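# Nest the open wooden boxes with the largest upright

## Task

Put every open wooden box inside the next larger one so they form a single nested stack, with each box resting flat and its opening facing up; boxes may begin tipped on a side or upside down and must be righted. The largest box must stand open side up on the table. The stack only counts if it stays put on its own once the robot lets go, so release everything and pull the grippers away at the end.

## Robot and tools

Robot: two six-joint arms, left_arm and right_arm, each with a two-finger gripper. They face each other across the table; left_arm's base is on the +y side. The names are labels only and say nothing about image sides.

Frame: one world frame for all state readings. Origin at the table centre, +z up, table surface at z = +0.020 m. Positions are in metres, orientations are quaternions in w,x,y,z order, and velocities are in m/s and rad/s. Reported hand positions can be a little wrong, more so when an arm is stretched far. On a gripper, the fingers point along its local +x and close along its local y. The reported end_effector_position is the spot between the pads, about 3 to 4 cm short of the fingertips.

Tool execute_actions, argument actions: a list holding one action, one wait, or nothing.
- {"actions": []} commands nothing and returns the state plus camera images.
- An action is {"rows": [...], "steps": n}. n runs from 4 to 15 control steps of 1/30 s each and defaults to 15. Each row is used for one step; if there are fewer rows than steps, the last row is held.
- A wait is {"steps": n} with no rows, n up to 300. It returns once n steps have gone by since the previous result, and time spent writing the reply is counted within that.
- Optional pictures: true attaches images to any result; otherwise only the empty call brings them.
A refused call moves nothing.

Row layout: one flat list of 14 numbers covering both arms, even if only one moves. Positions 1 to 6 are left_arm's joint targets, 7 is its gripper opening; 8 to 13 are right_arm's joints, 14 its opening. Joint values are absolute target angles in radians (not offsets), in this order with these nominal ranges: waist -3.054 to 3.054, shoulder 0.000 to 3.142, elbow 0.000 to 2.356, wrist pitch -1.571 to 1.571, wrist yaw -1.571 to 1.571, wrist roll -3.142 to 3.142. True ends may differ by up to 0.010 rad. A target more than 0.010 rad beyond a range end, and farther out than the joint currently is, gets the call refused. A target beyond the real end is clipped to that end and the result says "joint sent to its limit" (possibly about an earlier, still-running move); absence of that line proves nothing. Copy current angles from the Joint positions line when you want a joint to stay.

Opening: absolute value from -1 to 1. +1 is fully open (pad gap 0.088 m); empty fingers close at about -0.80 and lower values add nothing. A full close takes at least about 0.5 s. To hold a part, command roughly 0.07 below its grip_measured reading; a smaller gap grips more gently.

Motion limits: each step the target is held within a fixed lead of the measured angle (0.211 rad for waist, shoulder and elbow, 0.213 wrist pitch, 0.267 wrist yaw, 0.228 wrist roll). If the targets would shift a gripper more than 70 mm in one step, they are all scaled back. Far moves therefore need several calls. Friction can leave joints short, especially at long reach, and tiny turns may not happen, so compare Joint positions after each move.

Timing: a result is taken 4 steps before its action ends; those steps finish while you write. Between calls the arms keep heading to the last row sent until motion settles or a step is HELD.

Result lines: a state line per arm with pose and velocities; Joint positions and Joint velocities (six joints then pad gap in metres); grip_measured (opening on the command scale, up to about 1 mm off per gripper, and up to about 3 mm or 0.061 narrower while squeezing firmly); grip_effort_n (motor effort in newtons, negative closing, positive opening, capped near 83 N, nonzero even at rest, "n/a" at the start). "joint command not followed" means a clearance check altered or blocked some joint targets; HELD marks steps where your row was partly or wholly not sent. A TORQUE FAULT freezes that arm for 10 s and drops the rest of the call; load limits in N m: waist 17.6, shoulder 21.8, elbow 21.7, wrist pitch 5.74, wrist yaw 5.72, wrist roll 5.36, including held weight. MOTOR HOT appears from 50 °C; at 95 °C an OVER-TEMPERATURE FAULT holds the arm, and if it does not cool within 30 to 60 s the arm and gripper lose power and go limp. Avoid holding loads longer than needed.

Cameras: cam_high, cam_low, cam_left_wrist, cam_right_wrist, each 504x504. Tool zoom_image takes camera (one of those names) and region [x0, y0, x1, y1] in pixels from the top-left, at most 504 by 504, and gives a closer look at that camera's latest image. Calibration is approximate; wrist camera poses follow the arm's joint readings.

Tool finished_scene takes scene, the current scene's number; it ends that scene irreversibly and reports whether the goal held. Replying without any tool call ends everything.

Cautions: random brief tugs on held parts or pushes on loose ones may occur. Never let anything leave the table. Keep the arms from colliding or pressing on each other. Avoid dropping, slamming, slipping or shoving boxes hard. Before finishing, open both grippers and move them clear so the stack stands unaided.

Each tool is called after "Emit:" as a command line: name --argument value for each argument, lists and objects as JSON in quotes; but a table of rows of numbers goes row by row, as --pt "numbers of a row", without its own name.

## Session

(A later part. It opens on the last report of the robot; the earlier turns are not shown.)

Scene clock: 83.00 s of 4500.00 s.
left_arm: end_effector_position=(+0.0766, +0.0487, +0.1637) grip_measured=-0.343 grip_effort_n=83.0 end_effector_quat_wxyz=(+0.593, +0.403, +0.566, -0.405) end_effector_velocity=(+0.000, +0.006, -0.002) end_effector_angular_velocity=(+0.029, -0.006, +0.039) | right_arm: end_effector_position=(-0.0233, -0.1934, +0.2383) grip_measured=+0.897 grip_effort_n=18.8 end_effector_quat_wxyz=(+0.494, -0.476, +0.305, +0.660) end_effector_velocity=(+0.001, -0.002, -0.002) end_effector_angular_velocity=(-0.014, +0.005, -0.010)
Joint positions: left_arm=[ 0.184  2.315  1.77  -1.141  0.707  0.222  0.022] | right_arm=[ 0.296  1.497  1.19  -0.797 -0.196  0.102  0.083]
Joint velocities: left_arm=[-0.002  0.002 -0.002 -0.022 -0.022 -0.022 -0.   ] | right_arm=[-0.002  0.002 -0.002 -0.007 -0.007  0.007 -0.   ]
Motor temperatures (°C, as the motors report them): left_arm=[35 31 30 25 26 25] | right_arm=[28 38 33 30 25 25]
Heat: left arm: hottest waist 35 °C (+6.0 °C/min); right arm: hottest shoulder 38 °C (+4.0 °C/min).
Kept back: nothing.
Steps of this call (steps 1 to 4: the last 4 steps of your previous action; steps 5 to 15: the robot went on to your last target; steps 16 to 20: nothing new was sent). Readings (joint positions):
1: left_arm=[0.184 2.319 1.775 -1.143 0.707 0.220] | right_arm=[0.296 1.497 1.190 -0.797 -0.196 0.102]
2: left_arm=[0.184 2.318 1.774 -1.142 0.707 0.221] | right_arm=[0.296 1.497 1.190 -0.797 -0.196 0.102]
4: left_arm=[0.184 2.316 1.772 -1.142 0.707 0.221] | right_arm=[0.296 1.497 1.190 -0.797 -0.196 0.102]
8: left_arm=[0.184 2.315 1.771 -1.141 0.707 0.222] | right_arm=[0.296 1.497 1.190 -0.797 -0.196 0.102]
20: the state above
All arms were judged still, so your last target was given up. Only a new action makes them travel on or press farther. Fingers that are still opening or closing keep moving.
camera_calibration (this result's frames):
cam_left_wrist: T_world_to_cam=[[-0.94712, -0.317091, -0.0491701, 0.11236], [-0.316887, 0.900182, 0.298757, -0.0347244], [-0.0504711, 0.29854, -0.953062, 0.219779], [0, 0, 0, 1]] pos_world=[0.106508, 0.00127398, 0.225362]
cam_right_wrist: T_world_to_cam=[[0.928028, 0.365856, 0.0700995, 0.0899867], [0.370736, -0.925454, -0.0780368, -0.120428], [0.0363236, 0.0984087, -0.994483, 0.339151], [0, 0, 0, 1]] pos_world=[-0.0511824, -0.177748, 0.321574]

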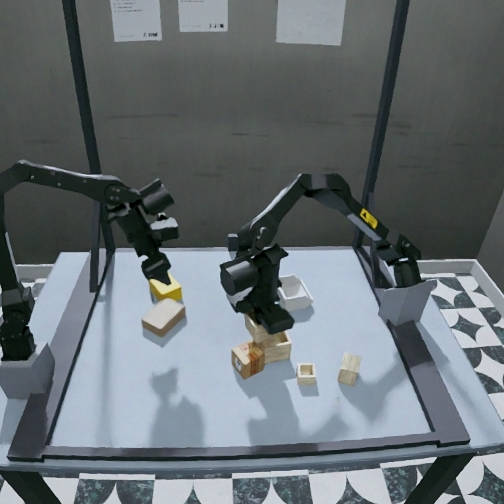

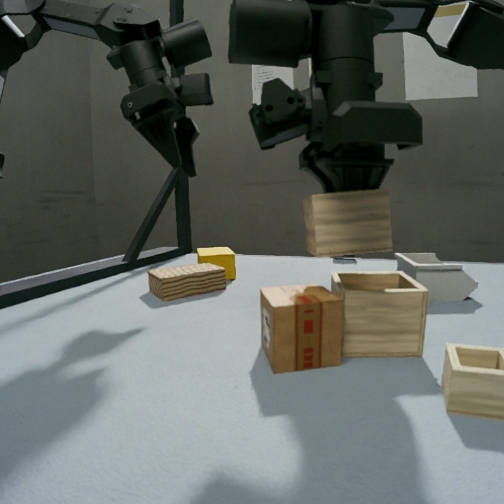

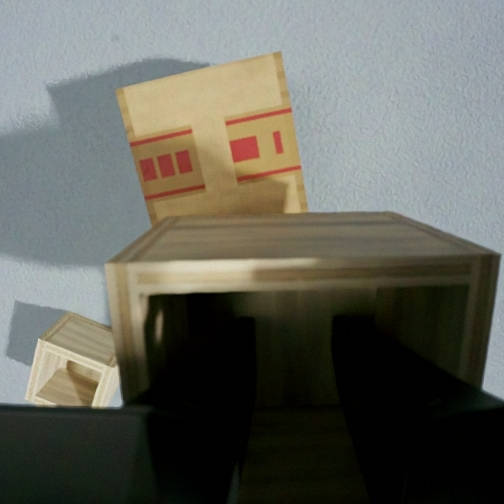

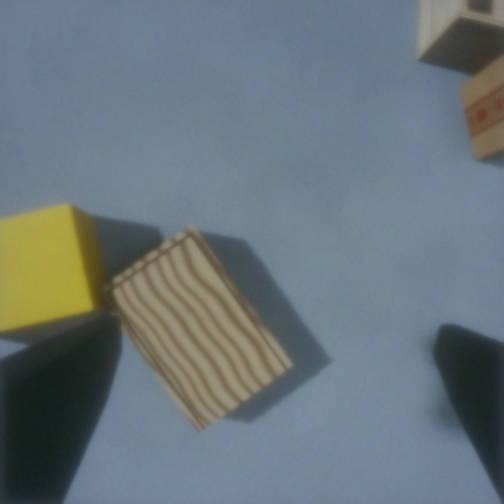

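Emit:
execute_actions --actions '[{"rows":[[0.15,2.24,1.725,-1.136,0.713,0.24,0.0,0.3,1.5,1.2,-0.8,-0.2,0.1,0.9]],"steps":15}]'

Emit:
execute_actions --actions '[{"steps":20}]' --pictures true

Emit:
zoom_image --camera "cam_high" --region '[200,280,340,400]'

Scene clock: 84.13 s of 4500.00 s.
left_arm: end_effector_position=(+0.0517, +0.0460, +0.1638) grip_measured=-0.343 grip_effort_n=83.0 end_effector_quat_wxyz=(+0.579, +0.422, +0.555, -0.422) end_effector_velocity=(+0.003, +0.010, -0.004) end_effector_angular_velocity=(+0.029, -0.007, +0.046) | right_arm: end_effector_position=(-0.0233, -0.1934, +0.2383) grip_measured=+0.897 grip_effort_n=18.8 end_effector_quat_wxyz=(+0.494, -0.476, +0.305, +0.660) end_effector_velocity=(+0.000, -0.006, -0.000) end_effector_angular_velocity=(-0.019, -0.002, +0.007)
Joint positions: left_arm=[ 0.145  2.254  1.734 -1.138  0.71   0.236  0.022] | right_arm=[ 0.296  1.497  1.19  -0.797 -0.196  0.102  0.083]
Joint velocities: left_arm=[ 0.002 -0.002 -0.027 -0.007 -0.022 -0.022 -0.   ] | right_arm=[ 0.002 -0.007 -0.002 -0.022 -0.007 -0.007 -0.   ]
Motor temperatures (°C, as the motors report them): left_arm=[35 32 30 25 26 25] | right_arm=[28 38 33 30 25 25]
Heat: left arm: hottest waist 35 °C (+6.1 °C/min); right arm: hottest shoulder 38 °C (+4.1 °C/min).
Steps of this call (steps 1 to 23: nothing new was sent; steps 24 to 34: the first 11 steps of this action). Readings (joint positions):
24: left_arm=[0.184 2.310 1.766 -1.138 0.707 0.224] | right_arm=[0.296 1.497 1.190 -0.797 -0.196 0.102]
25: left_arm=[0.181 2.302 1.757 -1.135 0.707 0.227] | right_arm=[0.296 1.497 1.190 -0.797 -0.196 0.102]
27: left_arm=[0.170 2.285 1.742 -1.138 0.707 0.231] | right_arm=[0.296 1.497 1.190 -0.797 -0.196 0.102]
31: left_arm=[0.148 2.260 1.736 -1.138 0.710 0.235] | right_arm=[0.296 1.497 1.190 -0.797 -0.196 0.102]
34: the state above

Scene clock: 84.80 s of 4500.00 s.
left_arm: end_effector_position=(+0.0519, +0.0472, +0.1629) grip_measured=-0.343 grip_effort_n=83.0 end_effector_quat_wxyz=(+0.579, +0.422, +0.557, -0.421) end_effector_velocity=(-0.001, +0.003, -0.001) end_effector_angular_velocity=(+0.013, -0.001, +0.014) | right_arm: end_effector_position=(-0.0233, -0.1934, +0.2383) grip_measured=+0.897 grip_effort_n=18.8 end_effector_quat_wxyz=(+0.494, -0.476, +0.305, +0.660) end_effector_velocity=(+0.002, -0.000, +0.001) end_effector_angular_velocity=(+0.003, -0.015, +0.015)
Joint positions: left_arm=[ 0.145  2.254  1.73  -1.138  0.71   0.237  0.022] | right_arm=[ 0.296  1.497  1.19  -0.797 -0.196  0.102  0.083]
Joint velocities: left_arm=[-0.002 -0.002 -0.007 -0.007 -0.007 -0.007 -0.   ] | right_arm=[-0.002 -0.002  0.002 -0.007  0.007 -0.022 -0.   ]
Motor temperatures (°C, as the motors report them): left_arm=[35 32 30 25 26 25] | right_arm=[28 38 33 30 25 25]
Heat: left arm: hottest waist 35 °C (+6.0 °C/min); right arm: hottest shoulder 38 °C (+4.0 °C/min).
Kept back: nothing.
Steps of this call (steps 1 to 4: the last 4 steps of your previous action; steps 5 to 15: the robot went on to your last target; steps 16 to 20: nothing new was sent). Readings (joint positions):
1: left_arm=[0.145 2.254 1.733 -1.138 0.710 0.236] | right_arm=[0.296 1.497 1.190 -0.797 -0.196 0.102]
2: left_arm=[0.145 2.254 1.732 -1.138 0.710 0.236] | right_arm=[0.296 1.497 1.190 -0.797 -0.196 0.102]
4: left_arm=[0.145 2.254 1.730 -1.138 0.710 0.236] | right_arm=[0.296 1.497 1.190 -0.797 -0.196 0.102]
8: left_arm=[0.145 2.254 1.730 -1.138 0.710 0.237] | right_arm=[0.296 1.497 1.190 -0.797 -0.196 0.102]
20: the state above
All arms were judged still, so your last target was given up. Only a new action makes them travel on or press farther. Fingers that are still opening or closing keep moving.
camera_calibration (this result's frames):
cam_left_wrist: T_world_to_cam=[[-0.964311, -0.260115, -0.0494455, 0.08663], [-0.262491, 0.914715, 0.307238, -0.0458691], [-0.0346889, 0.309252, -0.950347, 0.216429], [0, 0, 0, 1]] pos_world=[0.0790057, -0.00244015, 0.224059]
cam_right_wrist: T_world_to_cam=[[0.928028, 0.365856, 0.0700995, 0.0899867], [0.370736, -0.925454, -0.0780368, -0.120428], [0.0363236, 0.0984087, -0.994483, 0.339151], [0, 0, 0, 1]] pos_world=[-0.0511824, -0.177748, 0.321574]

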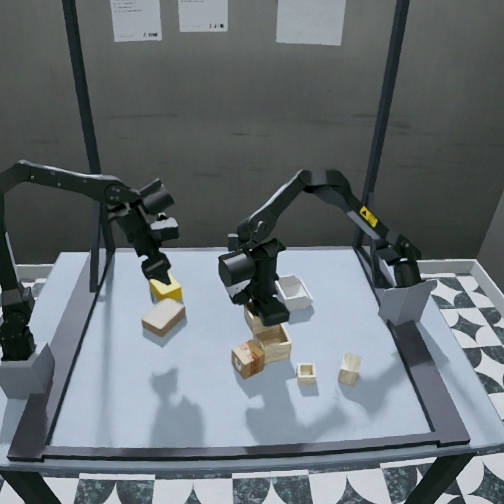

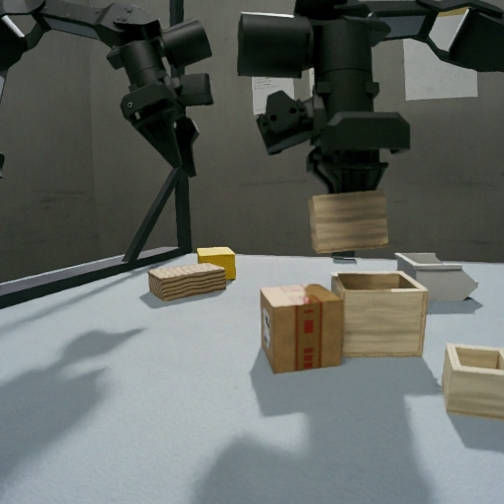

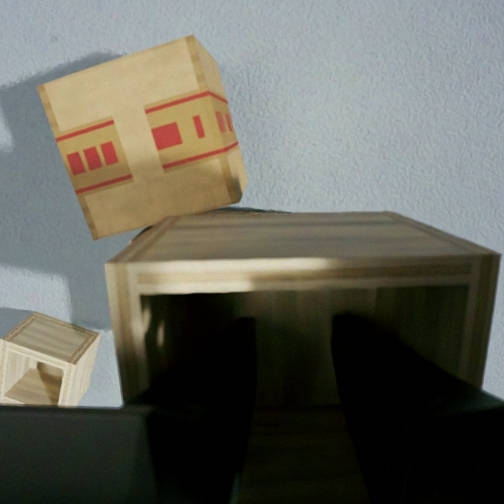

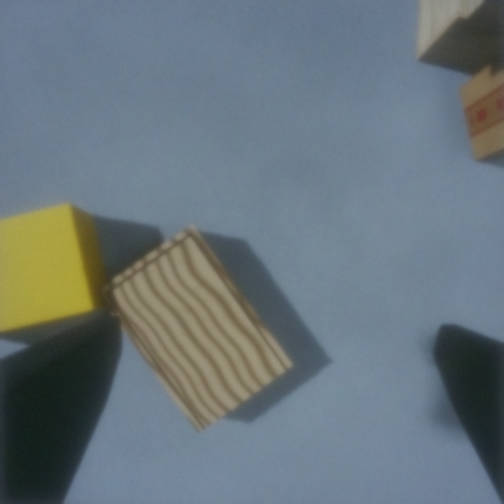

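Region (200, 280, 340, 400) of cam_high's 504x504 image, scaled by 3.600, with more detail than that image has; it fills the top 432 rows of this view, and the rest is white.

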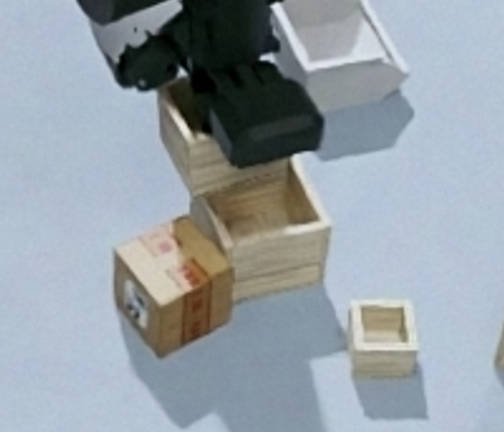

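Emit:
zoom_image --camera "cam_left_wrist" --region '[60,150,500,300]'

Emit:
zoom_image --camera "cam_low" --region '[250,170,450,370]'

Region (60, 150, 500, 300) of cam_left_wrist's 504x504 image, scaled by 1.145, with more detail than that image has; it fills the top 172 rows of this view, and the rest is white.

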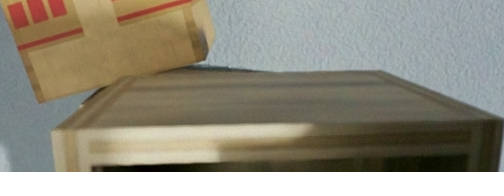

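Region (250, 170, 450, 370) of cam_low's 504x504 image, scaled by 2.520, with more detail than that image has.

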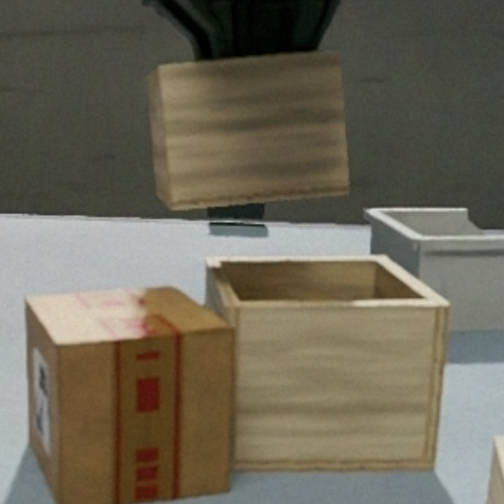

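Emit:
execute_actions --actions '[{"rows":[[0.194,2.222,1.622,-1.107,0.70,0.30,0.0,0.3,1.5,1.2,-0.8,-0.2,0.1,0.9]],"steps":15}]'

Emit:
execute_actions --actions '[{"steps":20}]' --pictures true

Emit:
zoom_image --camera "cam_low" --region '[250,170,450,370]'

Emit:
zoom_image --camera "cam_high" --region '[200,280,340,400]'

Scene clock: 85.67 s of 4500.00 s.
left_arm: end_effector_position=(+0.0669, +0.0722, +0.1617) grip_measured=-0.343 grip_effort_n=83.0 end_effector_quat_wxyz=(+0.578, +0.421, +0.562, -0.416) end_effector_velocity=(-0.003, +0.002, -0.002) end_effector_angular_velocity=(+0.008, -0.006, -0.029) | right_arm: end_effector_position=(-0.0233, -0.1934, +0.2383) grip_measured=+0.897 grip_effort_n=19.3 end_effector_quat_wxyz=(+0.494, -0.476, +0.305, +0.660) end_effector_velocity=(+0.006, -0.003, -0.002) end_effector_angular_velocity=(-0.018, -0.018, -0.010)
Joint positions: left_arm=[ 0.19   2.238  1.632 -1.11   0.703  0.294  0.022] | right_arm=[ 0.296  1.497  1.19  -0.797 -0.196  0.102  0.083]
Joint velocities: left_arm=[-0.007 -0.012 -0.017  0.007 -0.007  0.022 -0.   ] | right_arm=[-0.007  0.002 -0.002 -0.022  0.007 -0.007 -0.   ]
Motor temperatures (°C, as the motors report them): left_arm=[35 32 30 25 26 25] | right_arm=[28 38 33 30 25 25]
Heat: left arm: hottest waist 35 °C (+6.0 °C/min); right arm: hottest shoulder 38 °C (+4.0 °C/min).
Steps of this call (steps 1 to 15: nothing new was sent; steps 16 to 26: the first 11 steps of this action). Readings (joint positions):
16: left_arm=[0.146 2.253 1.720 -1.130 0.711 0.244] | right_arm=[0.296 1.497 1.190 -0.797 -0.196 0.102]
17: left_arm=[0.150 2.246 1.701 -1.121 0.711 0.258] | right_arm=[0.296 1.497 1.190 -0.797 -0.196 0.102]
19: left_arm=[0.164 2.238 1.668 -1.122 0.710 0.274] | right_arm=[0.296 1.497 1.190 -0.797 -0.196 0.102]
23: left_arm=[0.188 2.238 1.636 -1.114 0.703 0.289] | right_arm=[0.296 1.497 1.190 -0.797 -0.196 0.102]
26: the state above

Scene clock: 86.33 s of 4500.00 s.
left_arm: end_effector_position=(+0.0669, +0.0735, +0.1608) grip_measured=-0.343 grip_effort_n=83.0 end_effector_quat_wxyz=(+0.577, +0.422, +0.563, -0.415) end_effector_velocity=(-0.004, +0.003, -0.001) end_effector_angular_velocity=(+0.011, +0.016, +0.020) | right_arm: end_effector_position=(-0.0233, -0.1934, +0.2383) grip_measured=+0.897 grip_effort_n=19.3 end_effector_quat_wxyz=(+0.494, -0.476, +0.305, +0.660) end_effector_velocity=(+0.002, -0.005, -0.002) end_effector_angular_velocity=(-0.023, +0.001, -0.013)
Joint positions: left_arm=[ 0.19   2.238  1.627 -1.109  0.703  0.297  0.022] | right_arm=[ 0.296  1.497  1.19  -0.797 -0.196  0.102  0.083]
Joint velocities: left_arm=[-0.002 -0.002 -0.002 -0.022  0.007 -0.007 -0.   ] | right_arm=[-0.002 -0.002 -0.002 -0.022 -0.007  0.007 -0.   ]
Motor temperatures (°C, as the motors report them): left_arm=[35 32 30 25 26 25] | right_arm=[28 38 34 30 25 25]
Heat: left arm: hottest waist 35 °C (+5.1 °C/min); right arm: hottest shoulder 38 °C (+4.0 °C/min).
Kept back: nothing.
Steps of this call (steps 1 to 4: the last 4 steps of your previous action; steps 5 to 15: the robot went on to your last target; steps 16 to 20: nothing new was sent). Readings (joint positions):
1: left_arm=[0.190 2.238 1.632 -1.110 0.703 0.295] | right_arm=[0.296 1.497 1.190 -0.797 -0.196 0.102]
2: left_arm=[0.190 2.238 1.630 -1.110 0.703 0.295] | right_arm=[0.296 1.497 1.190 -0.797 -0.196 0.102]
4: left_arm=[0.190 2.238 1.629 -1.109 0.703 0.296] | right_arm=[0.296 1.497 1.190 -0.797 -0.196 0.102]
8: left_arm=[0.190 2.238 1.627 -1.109 0.703 0.297] | right_arm=[0.296 1.497 1.190 -0.797 -0.196 0.102]
20: the state above
All arms were judged still, so your last target was given up. Only a new action makes them travel on or press farther. Fingers that are still opening or closing keep moving.
camera_calibration (this result's frames):
cam_left_wrist: T_world_to_cam=[[-0.961792, -0.269724, -0.0469635, 0.108001], [-0.270267, 0.907971, 0.320225, -0.066344], [-0.0437309, 0.320682, -0.946177, 0.205922], [0, 0, 0, 1]] pos_world=[0.0949489, 0.0233333, 0.221156]
cam_right_wrist: T_world_to_cam=[[0.928028, 0.365856, 0.0700995, 0.0899867], [0.370736, -0.925454, -0.0780368, -0.120428], [0.0363236, 0.0984087, -0.994483, 0.339151], [0, 0, 0, 1]] pos_world=[-0.0511824, -0.177748, 0.321574]

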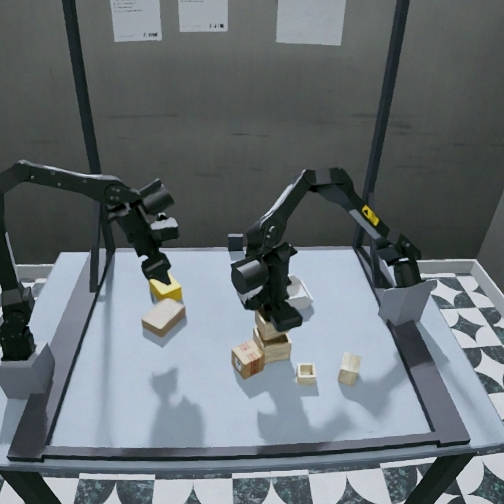

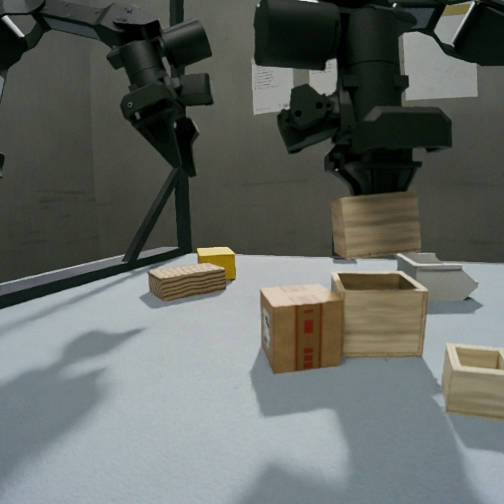

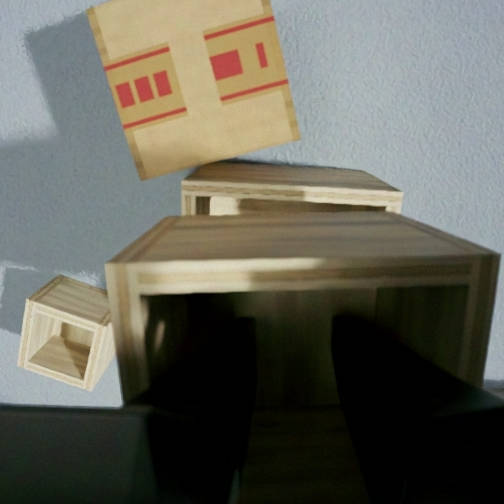

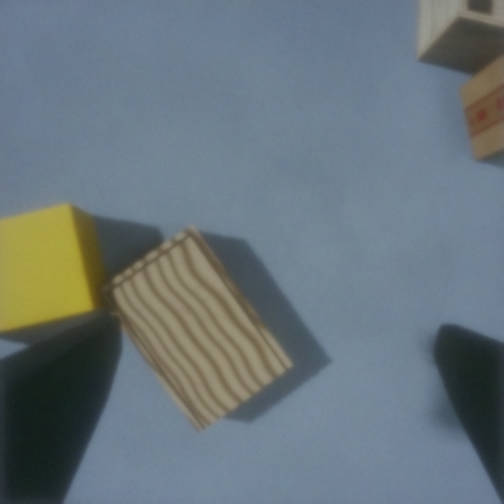

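Region (250, 170, 450, 370) of cam_low's 504x504 image, scaled by 2.520, with more detail than that image has.

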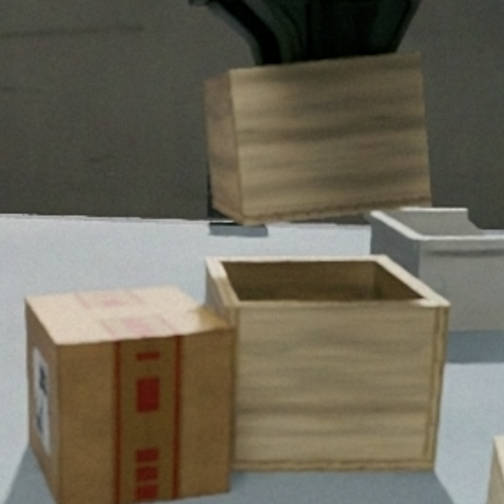

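Region (200, 280, 340, 400) of cam_high's 504x504 image, scaled by 3.600, with more detail than that image has; it fills the top 432 rows of this view, and the rest is white.

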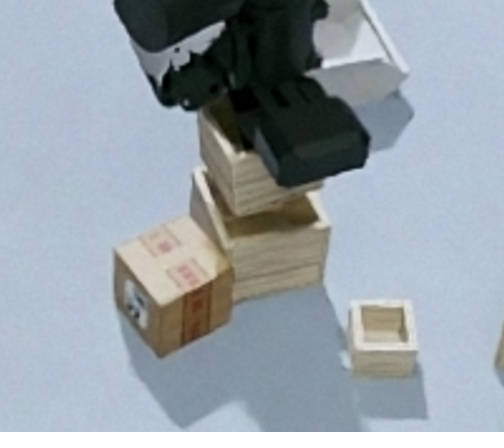

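Emit:
execute_actions --actions '[{"rows":[[0.159,2.258,1.609,-1.056,0.709,0.29,0.0,0.3,1.5,1.2,-0.8,-0.2,0.1,0.9]],"steps":15}]'

Emit:
execute_actions --actions '[{"steps":15}]' --pictures true

Emit:
zoom_image --camera "cam_low" --region '[250,170,450,370]'

Scene clock: 87.13 s of 4500.00 s.
left_arm: end_effector_position=(+0.0631, +0.0683, +0.1464) grip_measured=-0.343 grip_effort_n=83.0 end_effector_quat_wxyz=(+0.568, +0.434, +0.555, -0.425) end_effector_velocity=(+0.009, +0.004, -0.005) end_effector_angular_velocity=(+0.003, -0.005, +0.032) | right_arm: end_effector_position=(-0.0233, -0.1934, +0.2383) grip_measured=+0.897 grip_effort_n=19.3 end_effector_quat_wxyz=(+0.494, -0.476, +0.305, +0.660) end_effector_velocity=(+0.002, -0.005, -0.002) end_effector_angular_velocity=(-0.022, -0.004, +0.001)
Joint positions: left_arm=[ 0.155  2.247  1.614 -1.061  0.705  0.294  0.022] | right_arm=[ 0.296  1.497  1.19  -0.797 -0.196  0.102  0.083]
Joint velocities: left_arm=[ 0.007  0.017 -0.012  0.022 -0.007 -0.022 -0.   ] | right_arm=[-0.002 -0.002 -0.002 -0.022 -0.007 -0.007 -0.   ]
Motor temperatures (°C, as the motors report them): left_arm=[35 32 30 25 26 25] | right_arm=[28 38 34 30 25 25]
Heat: left arm: hottest waist 35 °C (+5.1 °C/min); right arm: hottest shoulder 38 °C (+4.1 °C/min).
Steps of this call (steps 1 to 13: nothing new was sent; steps 14 to 24: the first 11 steps of this action). Readings (joint positions):
14: left_arm=[0.189 2.238 1.625 -1.104 0.703 0.297] | right_arm=[0.296 1.497 1.190 -0.797 -0.196 0.102]
15: left_arm=[0.186 2.238 1.623 -1.091 0.703 0.297] | right_arm=[0.296 1.497 1.190 -0.797 -0.196 0.102]
17: left_arm=[0.176 2.239 1.620 -1.076 0.703 0.297] | right_arm=[0.296 1.497 1.190 -0.797 -0.196 0.102]
21: left_arm=[0.157 2.244 1.615 -1.064 0.705 0.295] | right_arm=[0.296 1.497 1.190 -0.797 -0.196 0.102]
24: the state above

Scene clock: 87.63 s of 4500.00 s.
left_arm: end_effector_position=(+0.0635, +0.0681, +0.1460) grip_measured=-0.343 grip_effort_n=83.0 end_effector_quat_wxyz=(+0.568, +0.434, +0.555, -0.426) end_effector_velocity=(-0.001, +0.005, -0.002) end_effector_angular_velocity=(+0.022, +0.005, +0.023) | right_arm: end_effector_position=(-0.0233, -0.1934, +0.2383) grip_measured=+0.897 grip_effort_n=19.3 end_effector_quat_wxyz=(+0.494, -0.476, +0.305, +0.660) end_effector_velocity=(-0.002, -0.002, +0.001) end_effector_angular_velocity=(-0.010, +0.015, +0.012)
Joint positions: left_arm=[ 0.155  2.248  1.614 -1.058  0.705  0.293  0.022] | right_arm=[ 0.296  1.497  1.19  -0.797 -0.196  0.102  0.083]
Joint velocities: left_arm=[-0.002  0.002 -0.002 -0.022 -0.007 -0.007 -0.   ] | right_arm=[-0.002 -0.002  0.002 -0.007 -0.022 -0.007 -0.   ]
Motor temperatures (°C, as the motors report them): left_arm=[35 32 30 25 26 25] | right_arm=[28 38 34 30 25 25]
Heat: left arm: hottest waist 35 °C (+5.0 °C/min); right arm: hottest shoulder 38 °C (+4.0 °C/min).
Kept back: nothing.
Steps of this call (steps 1 to 4: the last 4 steps of your previous action; steps 5 to 15: the robot went on to your last target). Readings (joint positions):
1: left_arm=[0.155 2.247 1.614 -1.060 0.705 0.293] | right_arm=[0.296 1.497 1.190 -0.797 -0.196 0.102]
2: left_arm=[0.155 2.247 1.614 -1.060 0.705 0.293] | right_arm=[0.296 1.497 1.190 -0.797 -0.196 0.102]
4: left_arm=[0.155 2.247 1.614 -1.059 0.705 0.293] | right_arm=[0.296 1.497 1.190 -0.797 -0.196 0.102]
8: left_arm=[0.155 2.247 1.614 -1.058 0.705 0.293] | right_arm=[0.296 1.497 1.190 -0.797 -0.196 0.102]
15: the state above
All arms were judged still, so your last target was given up. Only a new action makes them travel on or press farther. Fingers that are still opening or closing keep moving.
camera_calibration (this result's frames):
cam_left_wrist: T_world_to_cam=[[-0.971785, -0.230722, -0.0489951, 0.100895], [-0.233992, 0.916892, 0.323353, -0.0610151], [-0.0296814, 0.325694, -0.945009, 0.192135], [0, 0, 0, 1]] pos_world=[0.0894744, 0.0166456, 0.206242]
cam_right_wrist: T_world_to_cam=[[0.928028, 0.365856, 0.0700995, 0.0899867], [0.370736, -0.925454, -0.0780368, -0.120428], [0.0363236, 0.0984087, -0.994483, 0.339151], [0, 0, 0, 1]] pos_world=[-0.0511824, -0.177748, 0.321574]

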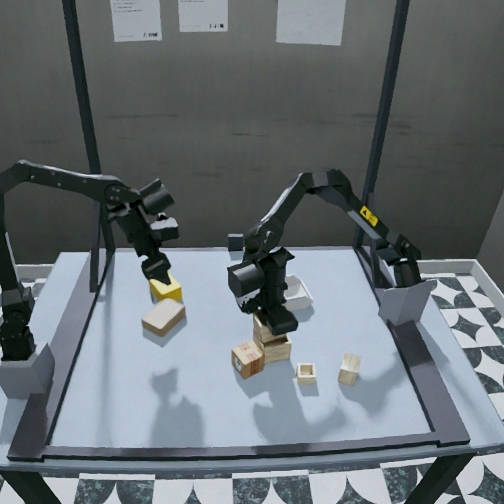

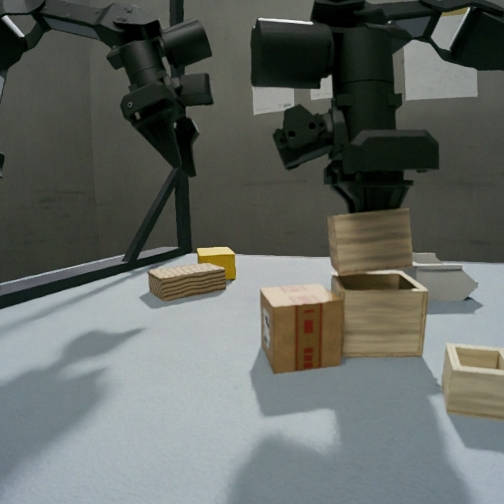

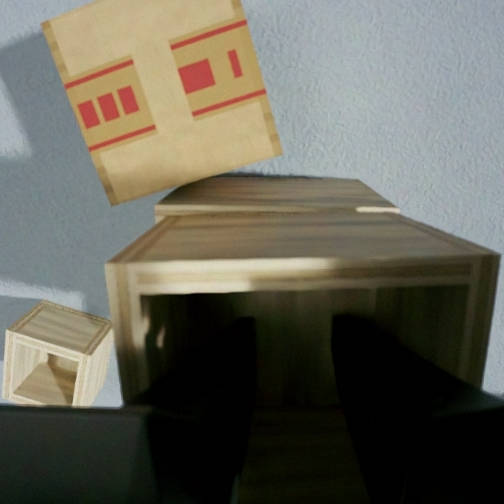

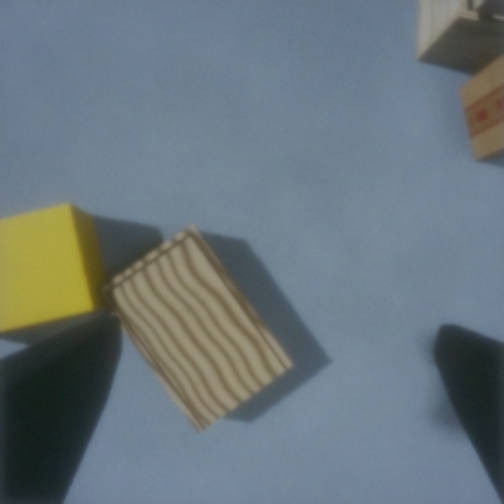

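Region (250, 170, 450, 370) of cam_low's 504x504 image, scaled by 2.520, with more detail than that image has.

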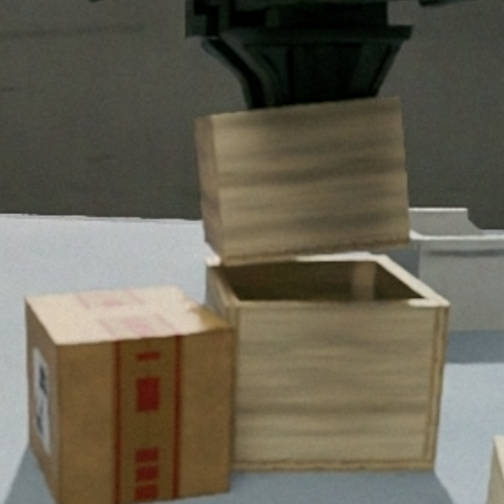

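Emit:
execute_actions --actions '[{"rows":[[0.155,2.24,1.64,-0.95,0.705,0.293,0.0,0.3,1.5,1.2,-0.8,-0.2,0.1,0.9]],"steps":15}]'

Emit:
execute_actions --actions '[{"steps":15}]' --pictures true

Scene clock: 88.30 s of 4500.00 s.
left_arm: end_effector_position=(+0.0719, +0.0472, +0.1499) grip_measured=-0.343 grip_effort_n=83.0 end_effector_quat_wxyz=(+0.579, +0.444, +0.508, -0.457) end_effector_velocity=(+0.002, -0.011, -0.002) end_effector_angular_velocity=(-0.031, -0.030, -0.045) | right_arm: end_effector_position=(-0.0233, -0.1934, +0.2383) grip_measured=+0.897 grip_effort_n=19.3 end_effector_quat_wxyz=(+0.494, -0.476, +0.305, +0.660) end_effector_velocity=(+0.002, -0.002, -0.004) end_effector_angular_velocity=(-0.013, -0.015, +0.002)
Joint positions: left_arm=[ 0.154  2.248  1.631 -0.958  0.705  0.293  0.022] | right_arm=[ 0.296  1.497  1.19  -0.797 -0.196  0.102  0.083]
Joint velocities: left_arm=[-0.012 -0.002 -0.002  0.066 -0.007 -0.007  0.   ] | right_arm=[ 0.002  0.002 -0.007 -0.007  0.007 -0.007 -0.   ]
Motor temperatures (°C, as the motors report them): left_arm=[35 32 30 25 26 25] | right_arm=[28 38 34 29 25 25]
Heat: left arm: hottest waist 35 °C (+5.1 °C/min); right arm: hottest shoulder 38 °C (+4.0 °C/min).
Steps of this call (steps 1 to 9: nothing new was sent; steps 10 to 20: the first 11 steps of this action). Readings (joint positions):
10: left_arm=[0.155 2.248 1.614 -1.051 0.705 0.293] | right_arm=[0.296 1.497 1.190 -0.797 -0.196 0.102]
11: left_arm=[0.155 2.248 1.614 -1.026 0.705 0.293] | right_arm=[0.296 1.497 1.190 -0.797 -0.196 0.102]
13: left_arm=[0.154 2.248 1.620 -0.990 0.705 0.293] | right_arm=[0.296 1.497 1.190 -0.797 -0.196 0.102]
17: left_arm=[0.154 2.248 1.631 -0.964 0.705 0.293] | right_arm=[0.296 1.497 1.190 -0.797 -0.196 0.102]
20: the state above

Scene clock: 88.80 s of 4500.00 s.
left_arm: end_effector_position=(+0.0723, +0.0460, +0.1500) grip_measured=-0.343 grip_effort_n=83.0 end_effector_quat_wxyz=(+0.579, +0.445, +0.506, -0.459) end_effector_velocity=(-0.001, +0.005, -0.002) end_effector_angular_velocity=(+0.021, +0.005, +0.024) | right_arm: end_effector_position=(-0.0233, -0.1934, +0.2383) grip_measured=+0.897 grip_effort_n=18.8 end_effector_quat_wxyz=(+0.494, -0.476, +0.305, +0.660) end_effector_velocity=(+0.001, -0.003, -0.002) end_effector_angular_velocity=(-0.013, -0.001, +0.004)
Joint positions: left_arm=[ 0.153  2.248  1.631 -0.952  0.705  0.293  0.022] | right_arm=[ 0.296  1.497  1.19  -0.797 -0.196  0.102  0.083]
Joint velocities: left_arm=[-0.002  0.002 -0.002 -0.022 -0.007 -0.007  0.   ] | right_arm=[-0.002 -0.002 -0.007 -0.007 -0.007 -0.007 -0.   ]
Motor temperatures (°C, as the motors report them): left_arm=[35 32 30 25 26 25] | right_arm=[28 38 34 29 25 25]
Heat: left arm: hottest waist 35 °C (+5.0 °C/min); right arm: hottest shoulder 38 °C (+4.0 °C/min).
Kept back: nothing.
Steps of this call (steps 1 to 4: the last 4 steps of your previous action; steps 5 to 15: the robot went on to your last target). Readings (joint positions):
1: left_arm=[0.154 2.248 1.631 -0.956 0.705 0.293] | right_arm=[0.296 1.497 1.190 -0.797 -0.196 0.102]
2: left_arm=[0.154 2.248 1.631 -0.955 0.705 0.293] | right_arm=[0.296 1.497 1.190 -0.797 -0.196 0.102]
4: left_arm=[0.153 2.248 1.631 -0.954 0.705 0.293] | right_arm=[0.296 1.497 1.190 -0.797 -0.196 0.102]
8: left_arm=[0.153 2.248 1.631 -0.953 0.705 0.293] | right_arm=[0.296 1.497 1.190 -0.797 -0.196 0.102]
15: the state above
All arms were judged still, so your last target was given up. Only a new action makes them travel on or press farther. Fingers that are still opening or closing keep moving.
camera_calibration (this result's frames):
cam_left_wrist: T_world_to_cam=[[-0.984573, -0.154331, -0.0824543, 0.106895], [-0.16997, 0.955477, 0.241191, -0.0340632], [0.0415598, 0.251485, -0.966969, 0.204863], [0, 0, 0, 1]] pos_world=[0.0909426, -0.00247602, 0.215126]
cam_right_wrist: T_world_to_cam=[[0.928028, 0.365856, 0.0700995, 0.0899867], [0.370736, -0.925454, -0.0780368, -0.120428], [0.0363236, 0.0984087, -0.994483, 0.339151], [0, 0, 0, 1]] pos_world=[-0.0511824, -0.177748, 0.321574]

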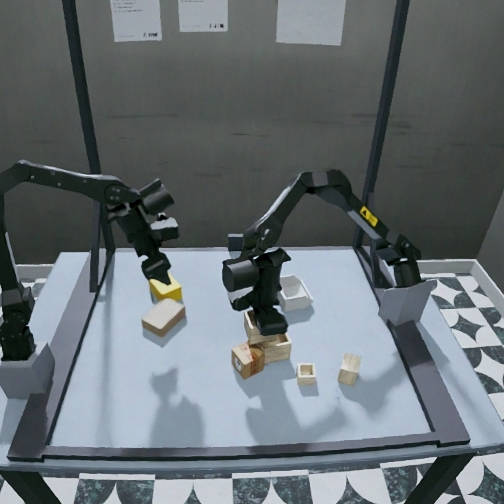

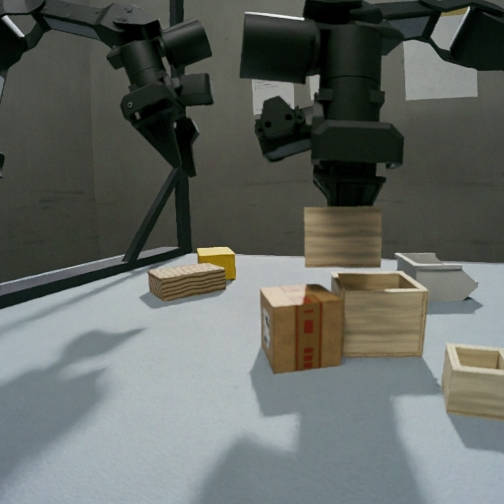

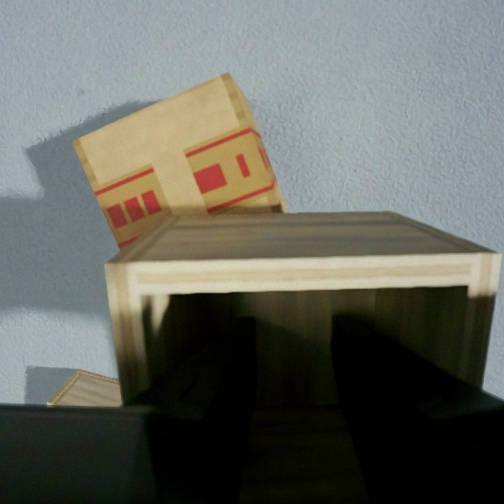

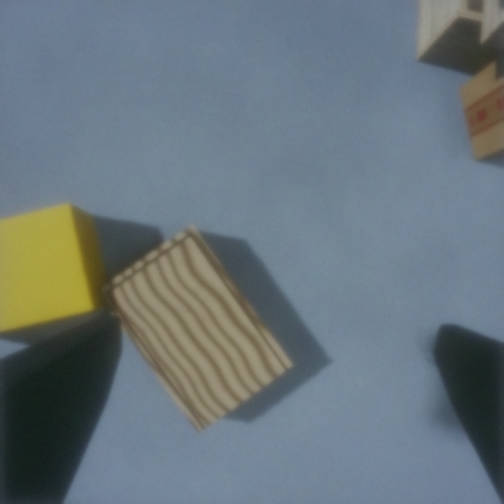

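Emit:
execute_actions --actions '[{"rows":[[0.153,2.248,1.631,-0.95,0.79,0.22,0.0,0.3,1.5,1.2,-0.8,-0.2,0.1,0.9]],"steps":15}]'

Emit:
execute_actions --actions '[{"steps":10}]' --pictures true

Scene clock: 89.47 s of 4500.00 s.
left_arm: end_effector_position=(+0.0613, +0.0406, +0.1494) grip_measured=-0.343 grip_effort_n=83.0 end_effector_quat_wxyz=(+0.580, +0.403, +0.531, -0.468) end_effector_velocity=(-0.008, -0.004, +0.000) end_effector_angular_velocity=(-0.026, +0.049, +0.039) | right_arm: end_effector_position=(-0.0233, -0.1934, +0.2383) grip_measured=+0.897 grip_effort_n=19.3 end_effector_quat_wxyz=(+0.494, -0.476, +0.305, +0.660) end_effector_velocity=(+0.001, -0.007, -0.002) end_effector_angular_velocity=(-0.022, -0.009, +0.019)
Joint positions: left_arm=[ 0.151  2.248  1.631 -0.951  0.781  0.227  0.022] | right_arm=[ 0.296  1.497  1.19  -0.797 -0.196  0.102  0.083]
Joint velocities: left_arm=[-0.002 -0.002 -0.002  0.007  0.051 -0.051 -0.   ] | right_arm=[ 0.002 -0.007 -0.007 -0.022 -0.007 -0.022 -0.   ]
Motor temperatures (°C, as the motors report them): left_arm=[35 32 30 25 26 25] | right_arm=[28 38 34 29 25 25]
Heat: left arm: hottest waist 35 °C (+4.0 °C/min); right arm: hottest shoulder 38 °C (+4.0 °C/min).
Steps of this call (steps 1 to 9: nothing new was sent; steps 10 to 20: the first 11 steps of this action). Readings (joint positions):
10: left_arm=[0.153 2.248 1.631 -0.951 0.711 0.287] | right_arm=[0.296 1.497 1.190 -0.797 -0.196 0.102]
11: left_arm=[0.154 2.248 1.631 -0.951 0.729 0.271] | right_arm=[0.296 1.497 1.190 -0.797 -0.196 0.102]
13: left_arm=[0.152 2.248 1.631 -0.951 0.754 0.251] | right_arm=[0.296 1.497 1.190 -0.797 -0.196 0.102]
17: left_arm=[0.151 2.248 1.631 -0.951 0.775 0.232] | right_arm=[0.296 1.497 1.190 -0.797 -0.196 0.102]
20: the state above

Scene clock: 89.80 s of 4500.00 s.
left_arm: end_effector_position=(+0.0607, +0.0403, +0.1494) grip_measured=-0.343 grip_effort_n=83.0 end_effector_quat_wxyz=(+0.580, +0.401, +0.532, -0.468) end_effector_velocity=(-0.003, +0.001, -0.001) end_effector_angular_velocity=(+0.003, +0.011, +0.010) | right_arm: end_effector_position=(-0.0233, -0.1934, +0.2383) grip_measured=+0.897 grip_effort_n=19.3 end_effector_quat_wxyz=(+0.494, -0.476, +0.305, +0.660) end_effector_velocity=(-0.000, +0.004, +0.002) end_effector_angular_velocity=(+0.024, -0.001, +0.008)
Joint positions: left_arm=[ 0.151  2.248  1.631 -0.951  0.786  0.223  0.022] | right_arm=[ 0.296  1.497  1.19  -0.797 -0.196  0.102  0.083]
Joint velocities: left_arm=[-0.002 -0.002 -0.002 -0.007  0.007 -0.007 -0.001] | right_arm=[-0.002 -0.002 -0.002  0.022  0.007 -0.007 -0.   ]
Motor temperatures (°C, as the motors report them): left_arm=[35 32 30 25 26 25] | right_arm=[28 38 34 29 25 25]
Heat: left arm: hottest waist 35 °C (+4.0 °C/min); right arm: hottest shoulder 38 °C (+4.0 °C/min).
Kept back: nothing.
Steps of this call (steps 1 to 4: the last 4 steps of your previous action; steps 5 to 10: the robot went on to your last target). Readings (joint positions):
1: left_arm=[0.151 2.248 1.631 -0.951 0.782 0.226] | right_arm=[0.296 1.497 1.190 -0.797 -0.196 0.102]
2: left_arm=[0.151 2.248 1.631 -0.951 0.783 0.226] | right_arm=[0.296 1.497 1.190 -0.797 -0.196 0.102]
4: left_arm=[0.151 2.248 1.631 -0.951 0.784 0.224] | right_arm=[0.296 1.497 1.190 -0.797 -0.196 0.102]
8: left_arm=[0.151 2.248 1.631 -0.951 0.785 0.224] | right_arm=[0.296 1.497 1.190 -0.797 -0.196 0.102]
10: the state above
camera_calibration (this result's frames):
cam_left_wrist: T_world_to_cam=[[-0.976904, -0.213671, 0.00166025, 0.0839029], [-0.208049, 0.952915, 0.220608, -0.0249139], [-0.0487196, 0.215167, -0.975361, 0.214453], [0, 0, 0, 1]] pos_world=[0.0872299, -0.00447473, 0.214526]
cam_right_wrist: T_world_to_cam=[[0.928028, 0.365856, 0.0700995, 0.0899867], [0.370736, -0.925454, -0.0780368, -0.120428], [0.0363236, 0.0984087, -0.994483, 0.339151], [0, 0, 0, 1]] pos_world=[-0.0511824, -0.177748, 0.321574]

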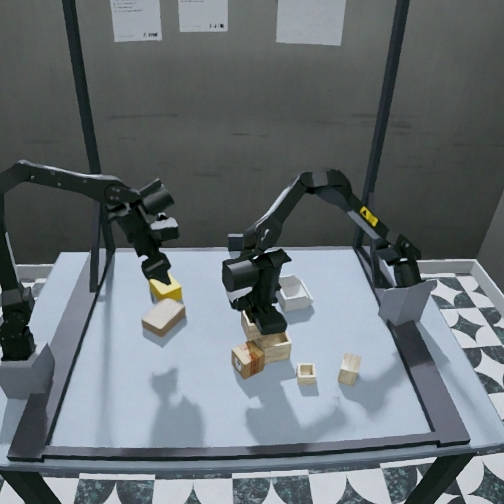

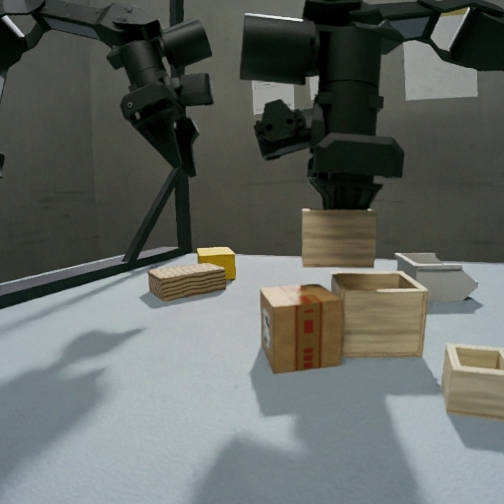

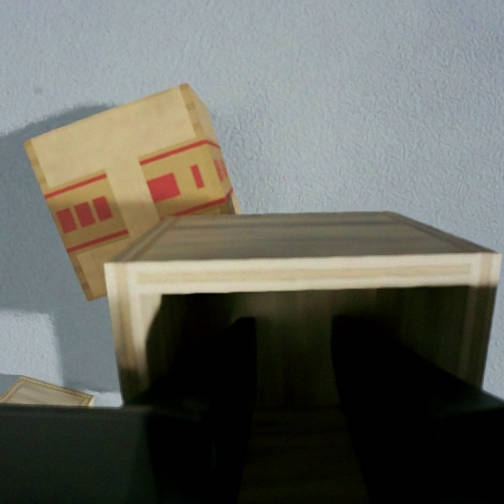

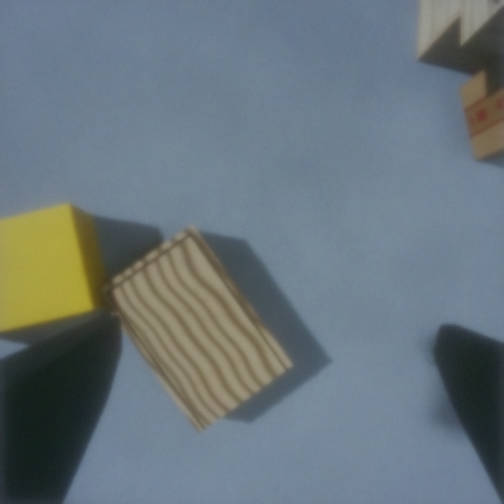

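Emit:
execute_actions --actions '[{"rows":[[0.191,2.168,1.475,-0.895,0.79,0.27,0.0,0.3,1.5,1.2,-0.8,-0.2,0.1,0.9]],"steps":15}]'

Emit:
execute_actions --actions '[{"steps":20}]' --pictures true

Emit:
zoom_image --camera "cam_low" --region '[250,170,450,370]'

Scene clock: 90.43 s of 4500.00 s.
left_arm: end_effector_position=(+0.0652, +0.0692, +0.1483) grip_measured=-0.343 grip_effort_n=83.0 end_effector_quat_wxyz=(+0.582, +0.397, +0.535, -0.467) end_effector_velocity=(-0.010, +0.005, +0.006) end_effector_angular_velocity=(-0.012, -0.020, -0.041) | right_arm: end_effector_position=(-0.0233, -0.1934, +0.2383) grip_measured=+0.897 grip_effort_n=19.3 end_effector_quat_wxyz=(+0.494, -0.476, +0.305, +0.660) end_effector_velocity=(+0.000, -0.002, +0.001) end_effector_angular_velocity=(-0.004, +0.003, +0.006)
Joint positions: left_arm=[ 0.186  2.191  1.487 -0.901  0.789  0.264  0.022] | right_arm=[ 0.296  1.497  1.19  -0.797 -0.196  0.102  0.083]
Joint velocities: left_arm=[-0.002 -0.061 -0.056  0.022 -0.007  0.022 -0.   ] | right_arm=[-0.002 -0.007 -0.002 -0.007 -0.007 -0.007 -0.   ]
Motor temperatures (°C, as the motors report them): left_arm=[36 32 30 25 26 25] | right_arm=[28 37 34 29 25 25]
Heat: left arm: hottest waist 36 °C (+5.0 °C/min); right arm: hottest shoulder 37 °C (+3.0 °C/min).
Steps of this call (steps 1 to 8: the robot went on to your last target; steps 9 to 19: the first 11 steps of this action). Readings (joint positions):
9: left_arm=[0.151 2.244 1.618 -0.939 0.788 0.226] | right_arm=[0.296 1.497 1.190 -0.797 -0.196 0.102]
10: left_arm=[0.154 2.231 1.590 -0.924 0.789 0.235] | right_arm=[0.296 1.497 1.190 -0.797 -0.196 0.102]
12: left_arm=[0.165 2.208 1.539 -0.922 0.789 0.248] | right_arm=[0.296 1.497 1.190 -0.797 -0.196 0.102]
16: left_arm=[0.184 2.197 1.497 -0.905 0.789 0.261] | right_arm=[0.296 1.497 1.190 -0.797 -0.196 0.102]
19: the state above

Scene clock: 91.10 s of 4500.00 s.
left_arm: end_effector_position=(+0.0640, +0.0697, +0.1491) grip_measured=-0.343 grip_effort_n=83.0 end_effector_quat_wxyz=(+0.581, +0.398, +0.533, -0.469) end_effector_velocity=(-0.003, +0.003, +0.000) end_effector_angular_velocity=(+0.016, +0.002, +0.017) | right_arm: end_effector_position=(-0.0233, -0.1934, +0.2383) grip_measured=+0.897 grip_effort_n=19.8 end_effector_quat_wxyz=(+0.494, -0.476, +0.305, +0.660) end_effector_velocity=(+0.003, -0.001, -0.000) end_effector_angular_velocity=(-0.002, -0.011, -0.000)
Joint positions: left_arm=[ 0.186  2.183  1.48  -0.897  0.789  0.267  0.022] | right_arm=[ 0.296  1.497  1.19  -0.797 -0.196  0.102  0.083]
Joint velocities: left_arm=[-0.002 -0.007 -0.002 -0.022 -0.007 -0.007 -0.   ] | right_arm=[-0.002 -0.002 -0.002 -0.007  0.007 -0.007 -0.   ]
Motor temperatures (°C, as the motors report them): left_arm=[36 32 30 25 26 25] | right_arm=[28 37 34 29 25 25]
Heat: left arm: hottest waist 36 °C (+5.1 °C/min); right arm: hottest shoulder 37 °C (+3.0 °C/min).
Kept back: nothing.
Steps of this call (steps 1 to 4: the last 4 steps of your previous action; steps 5 to 15: the robot went on to your last target; steps 16 to 20: nothing new was sent). Readings (joint positions):
1: left_arm=[0.186 2.188 1.486 -0.900 0.789 0.265] | right_arm=[0.296 1.497 1.190 -0.797 -0.196 0.102]
2: left_arm=[0.186 2.187 1.485 -0.899 0.789 0.266] | right_arm=[0.296 1.497 1.190 -0.797 -0.196 0.102]
4: left_arm=[0.186 2.185 1.483 -0.898 0.789 0.266] | right_arm=[0.296 1.497 1.190 -0.797 -0.196 0.102]
8: left_arm=[0.186 2.183 1.481 -0.898 0.789 0.267] | right_arm=[0.296 1.497 1.190 -0.797 -0.196 0.102]
20: the state above
All arms were judged still, so your last target was given up. Only a new action makes them travel on or press farther. Fingers that are still opening or closing keep moving.
camera_calibration (this result's frames):
cam_left_wrist: T_world_to_cam=[[-0.976058, -0.217453, 0.00491454, 0.093192], [-0.211197, 0.952895, 0.217685, -0.0515575], [-0.0520193, 0.211435, -0.976007, 0.208511], [0, 0, 0, 1]] pos_world=[0.0909187, 0.0253073, 0.214273]
cam_right_wrist: T_world_to_cam=[[0.928028, 0.365856, 0.0700995, 0.0899867], [0.370736, -0.925454, -0.0780368, -0.120428], [0.0363236, 0.0984087, -0.994483, 0.339151], [0, 0, 0, 1]] pos_world=[-0.0511824, -0.177748, 0.321574]

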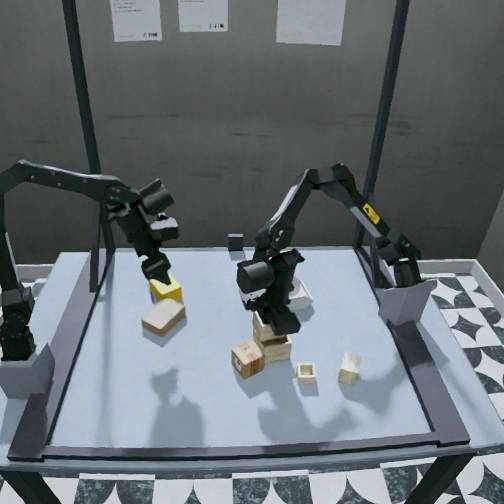

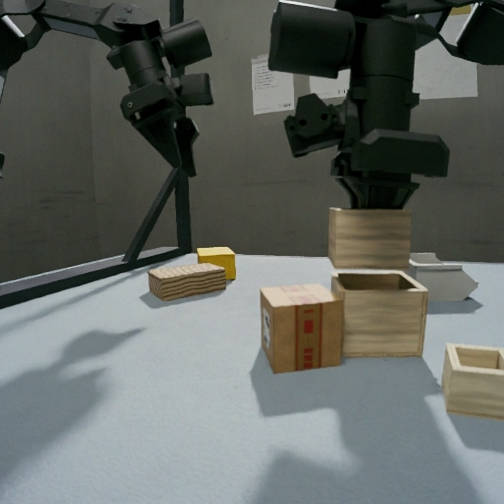

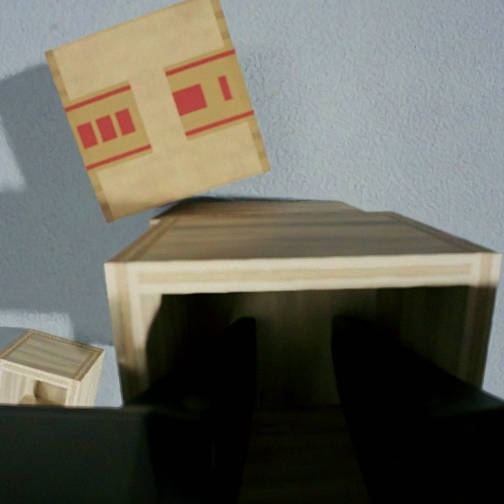

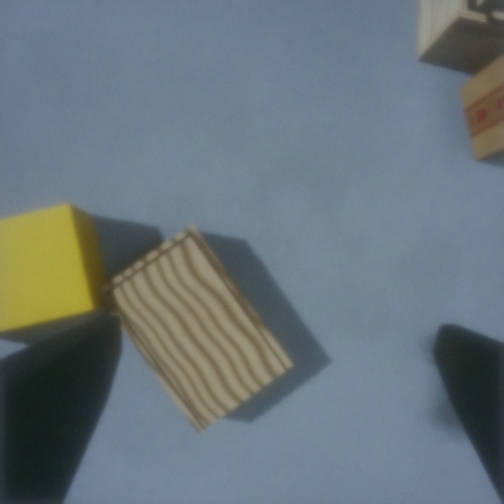

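Region (250, 170, 450, 370) of cam_low's 504x504 image, scaled by 2.520, with more detail than that image has.

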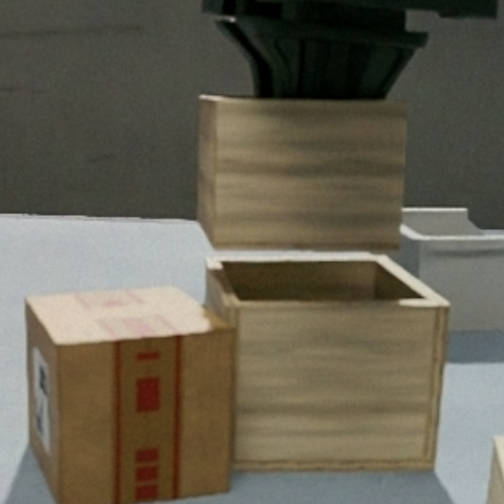

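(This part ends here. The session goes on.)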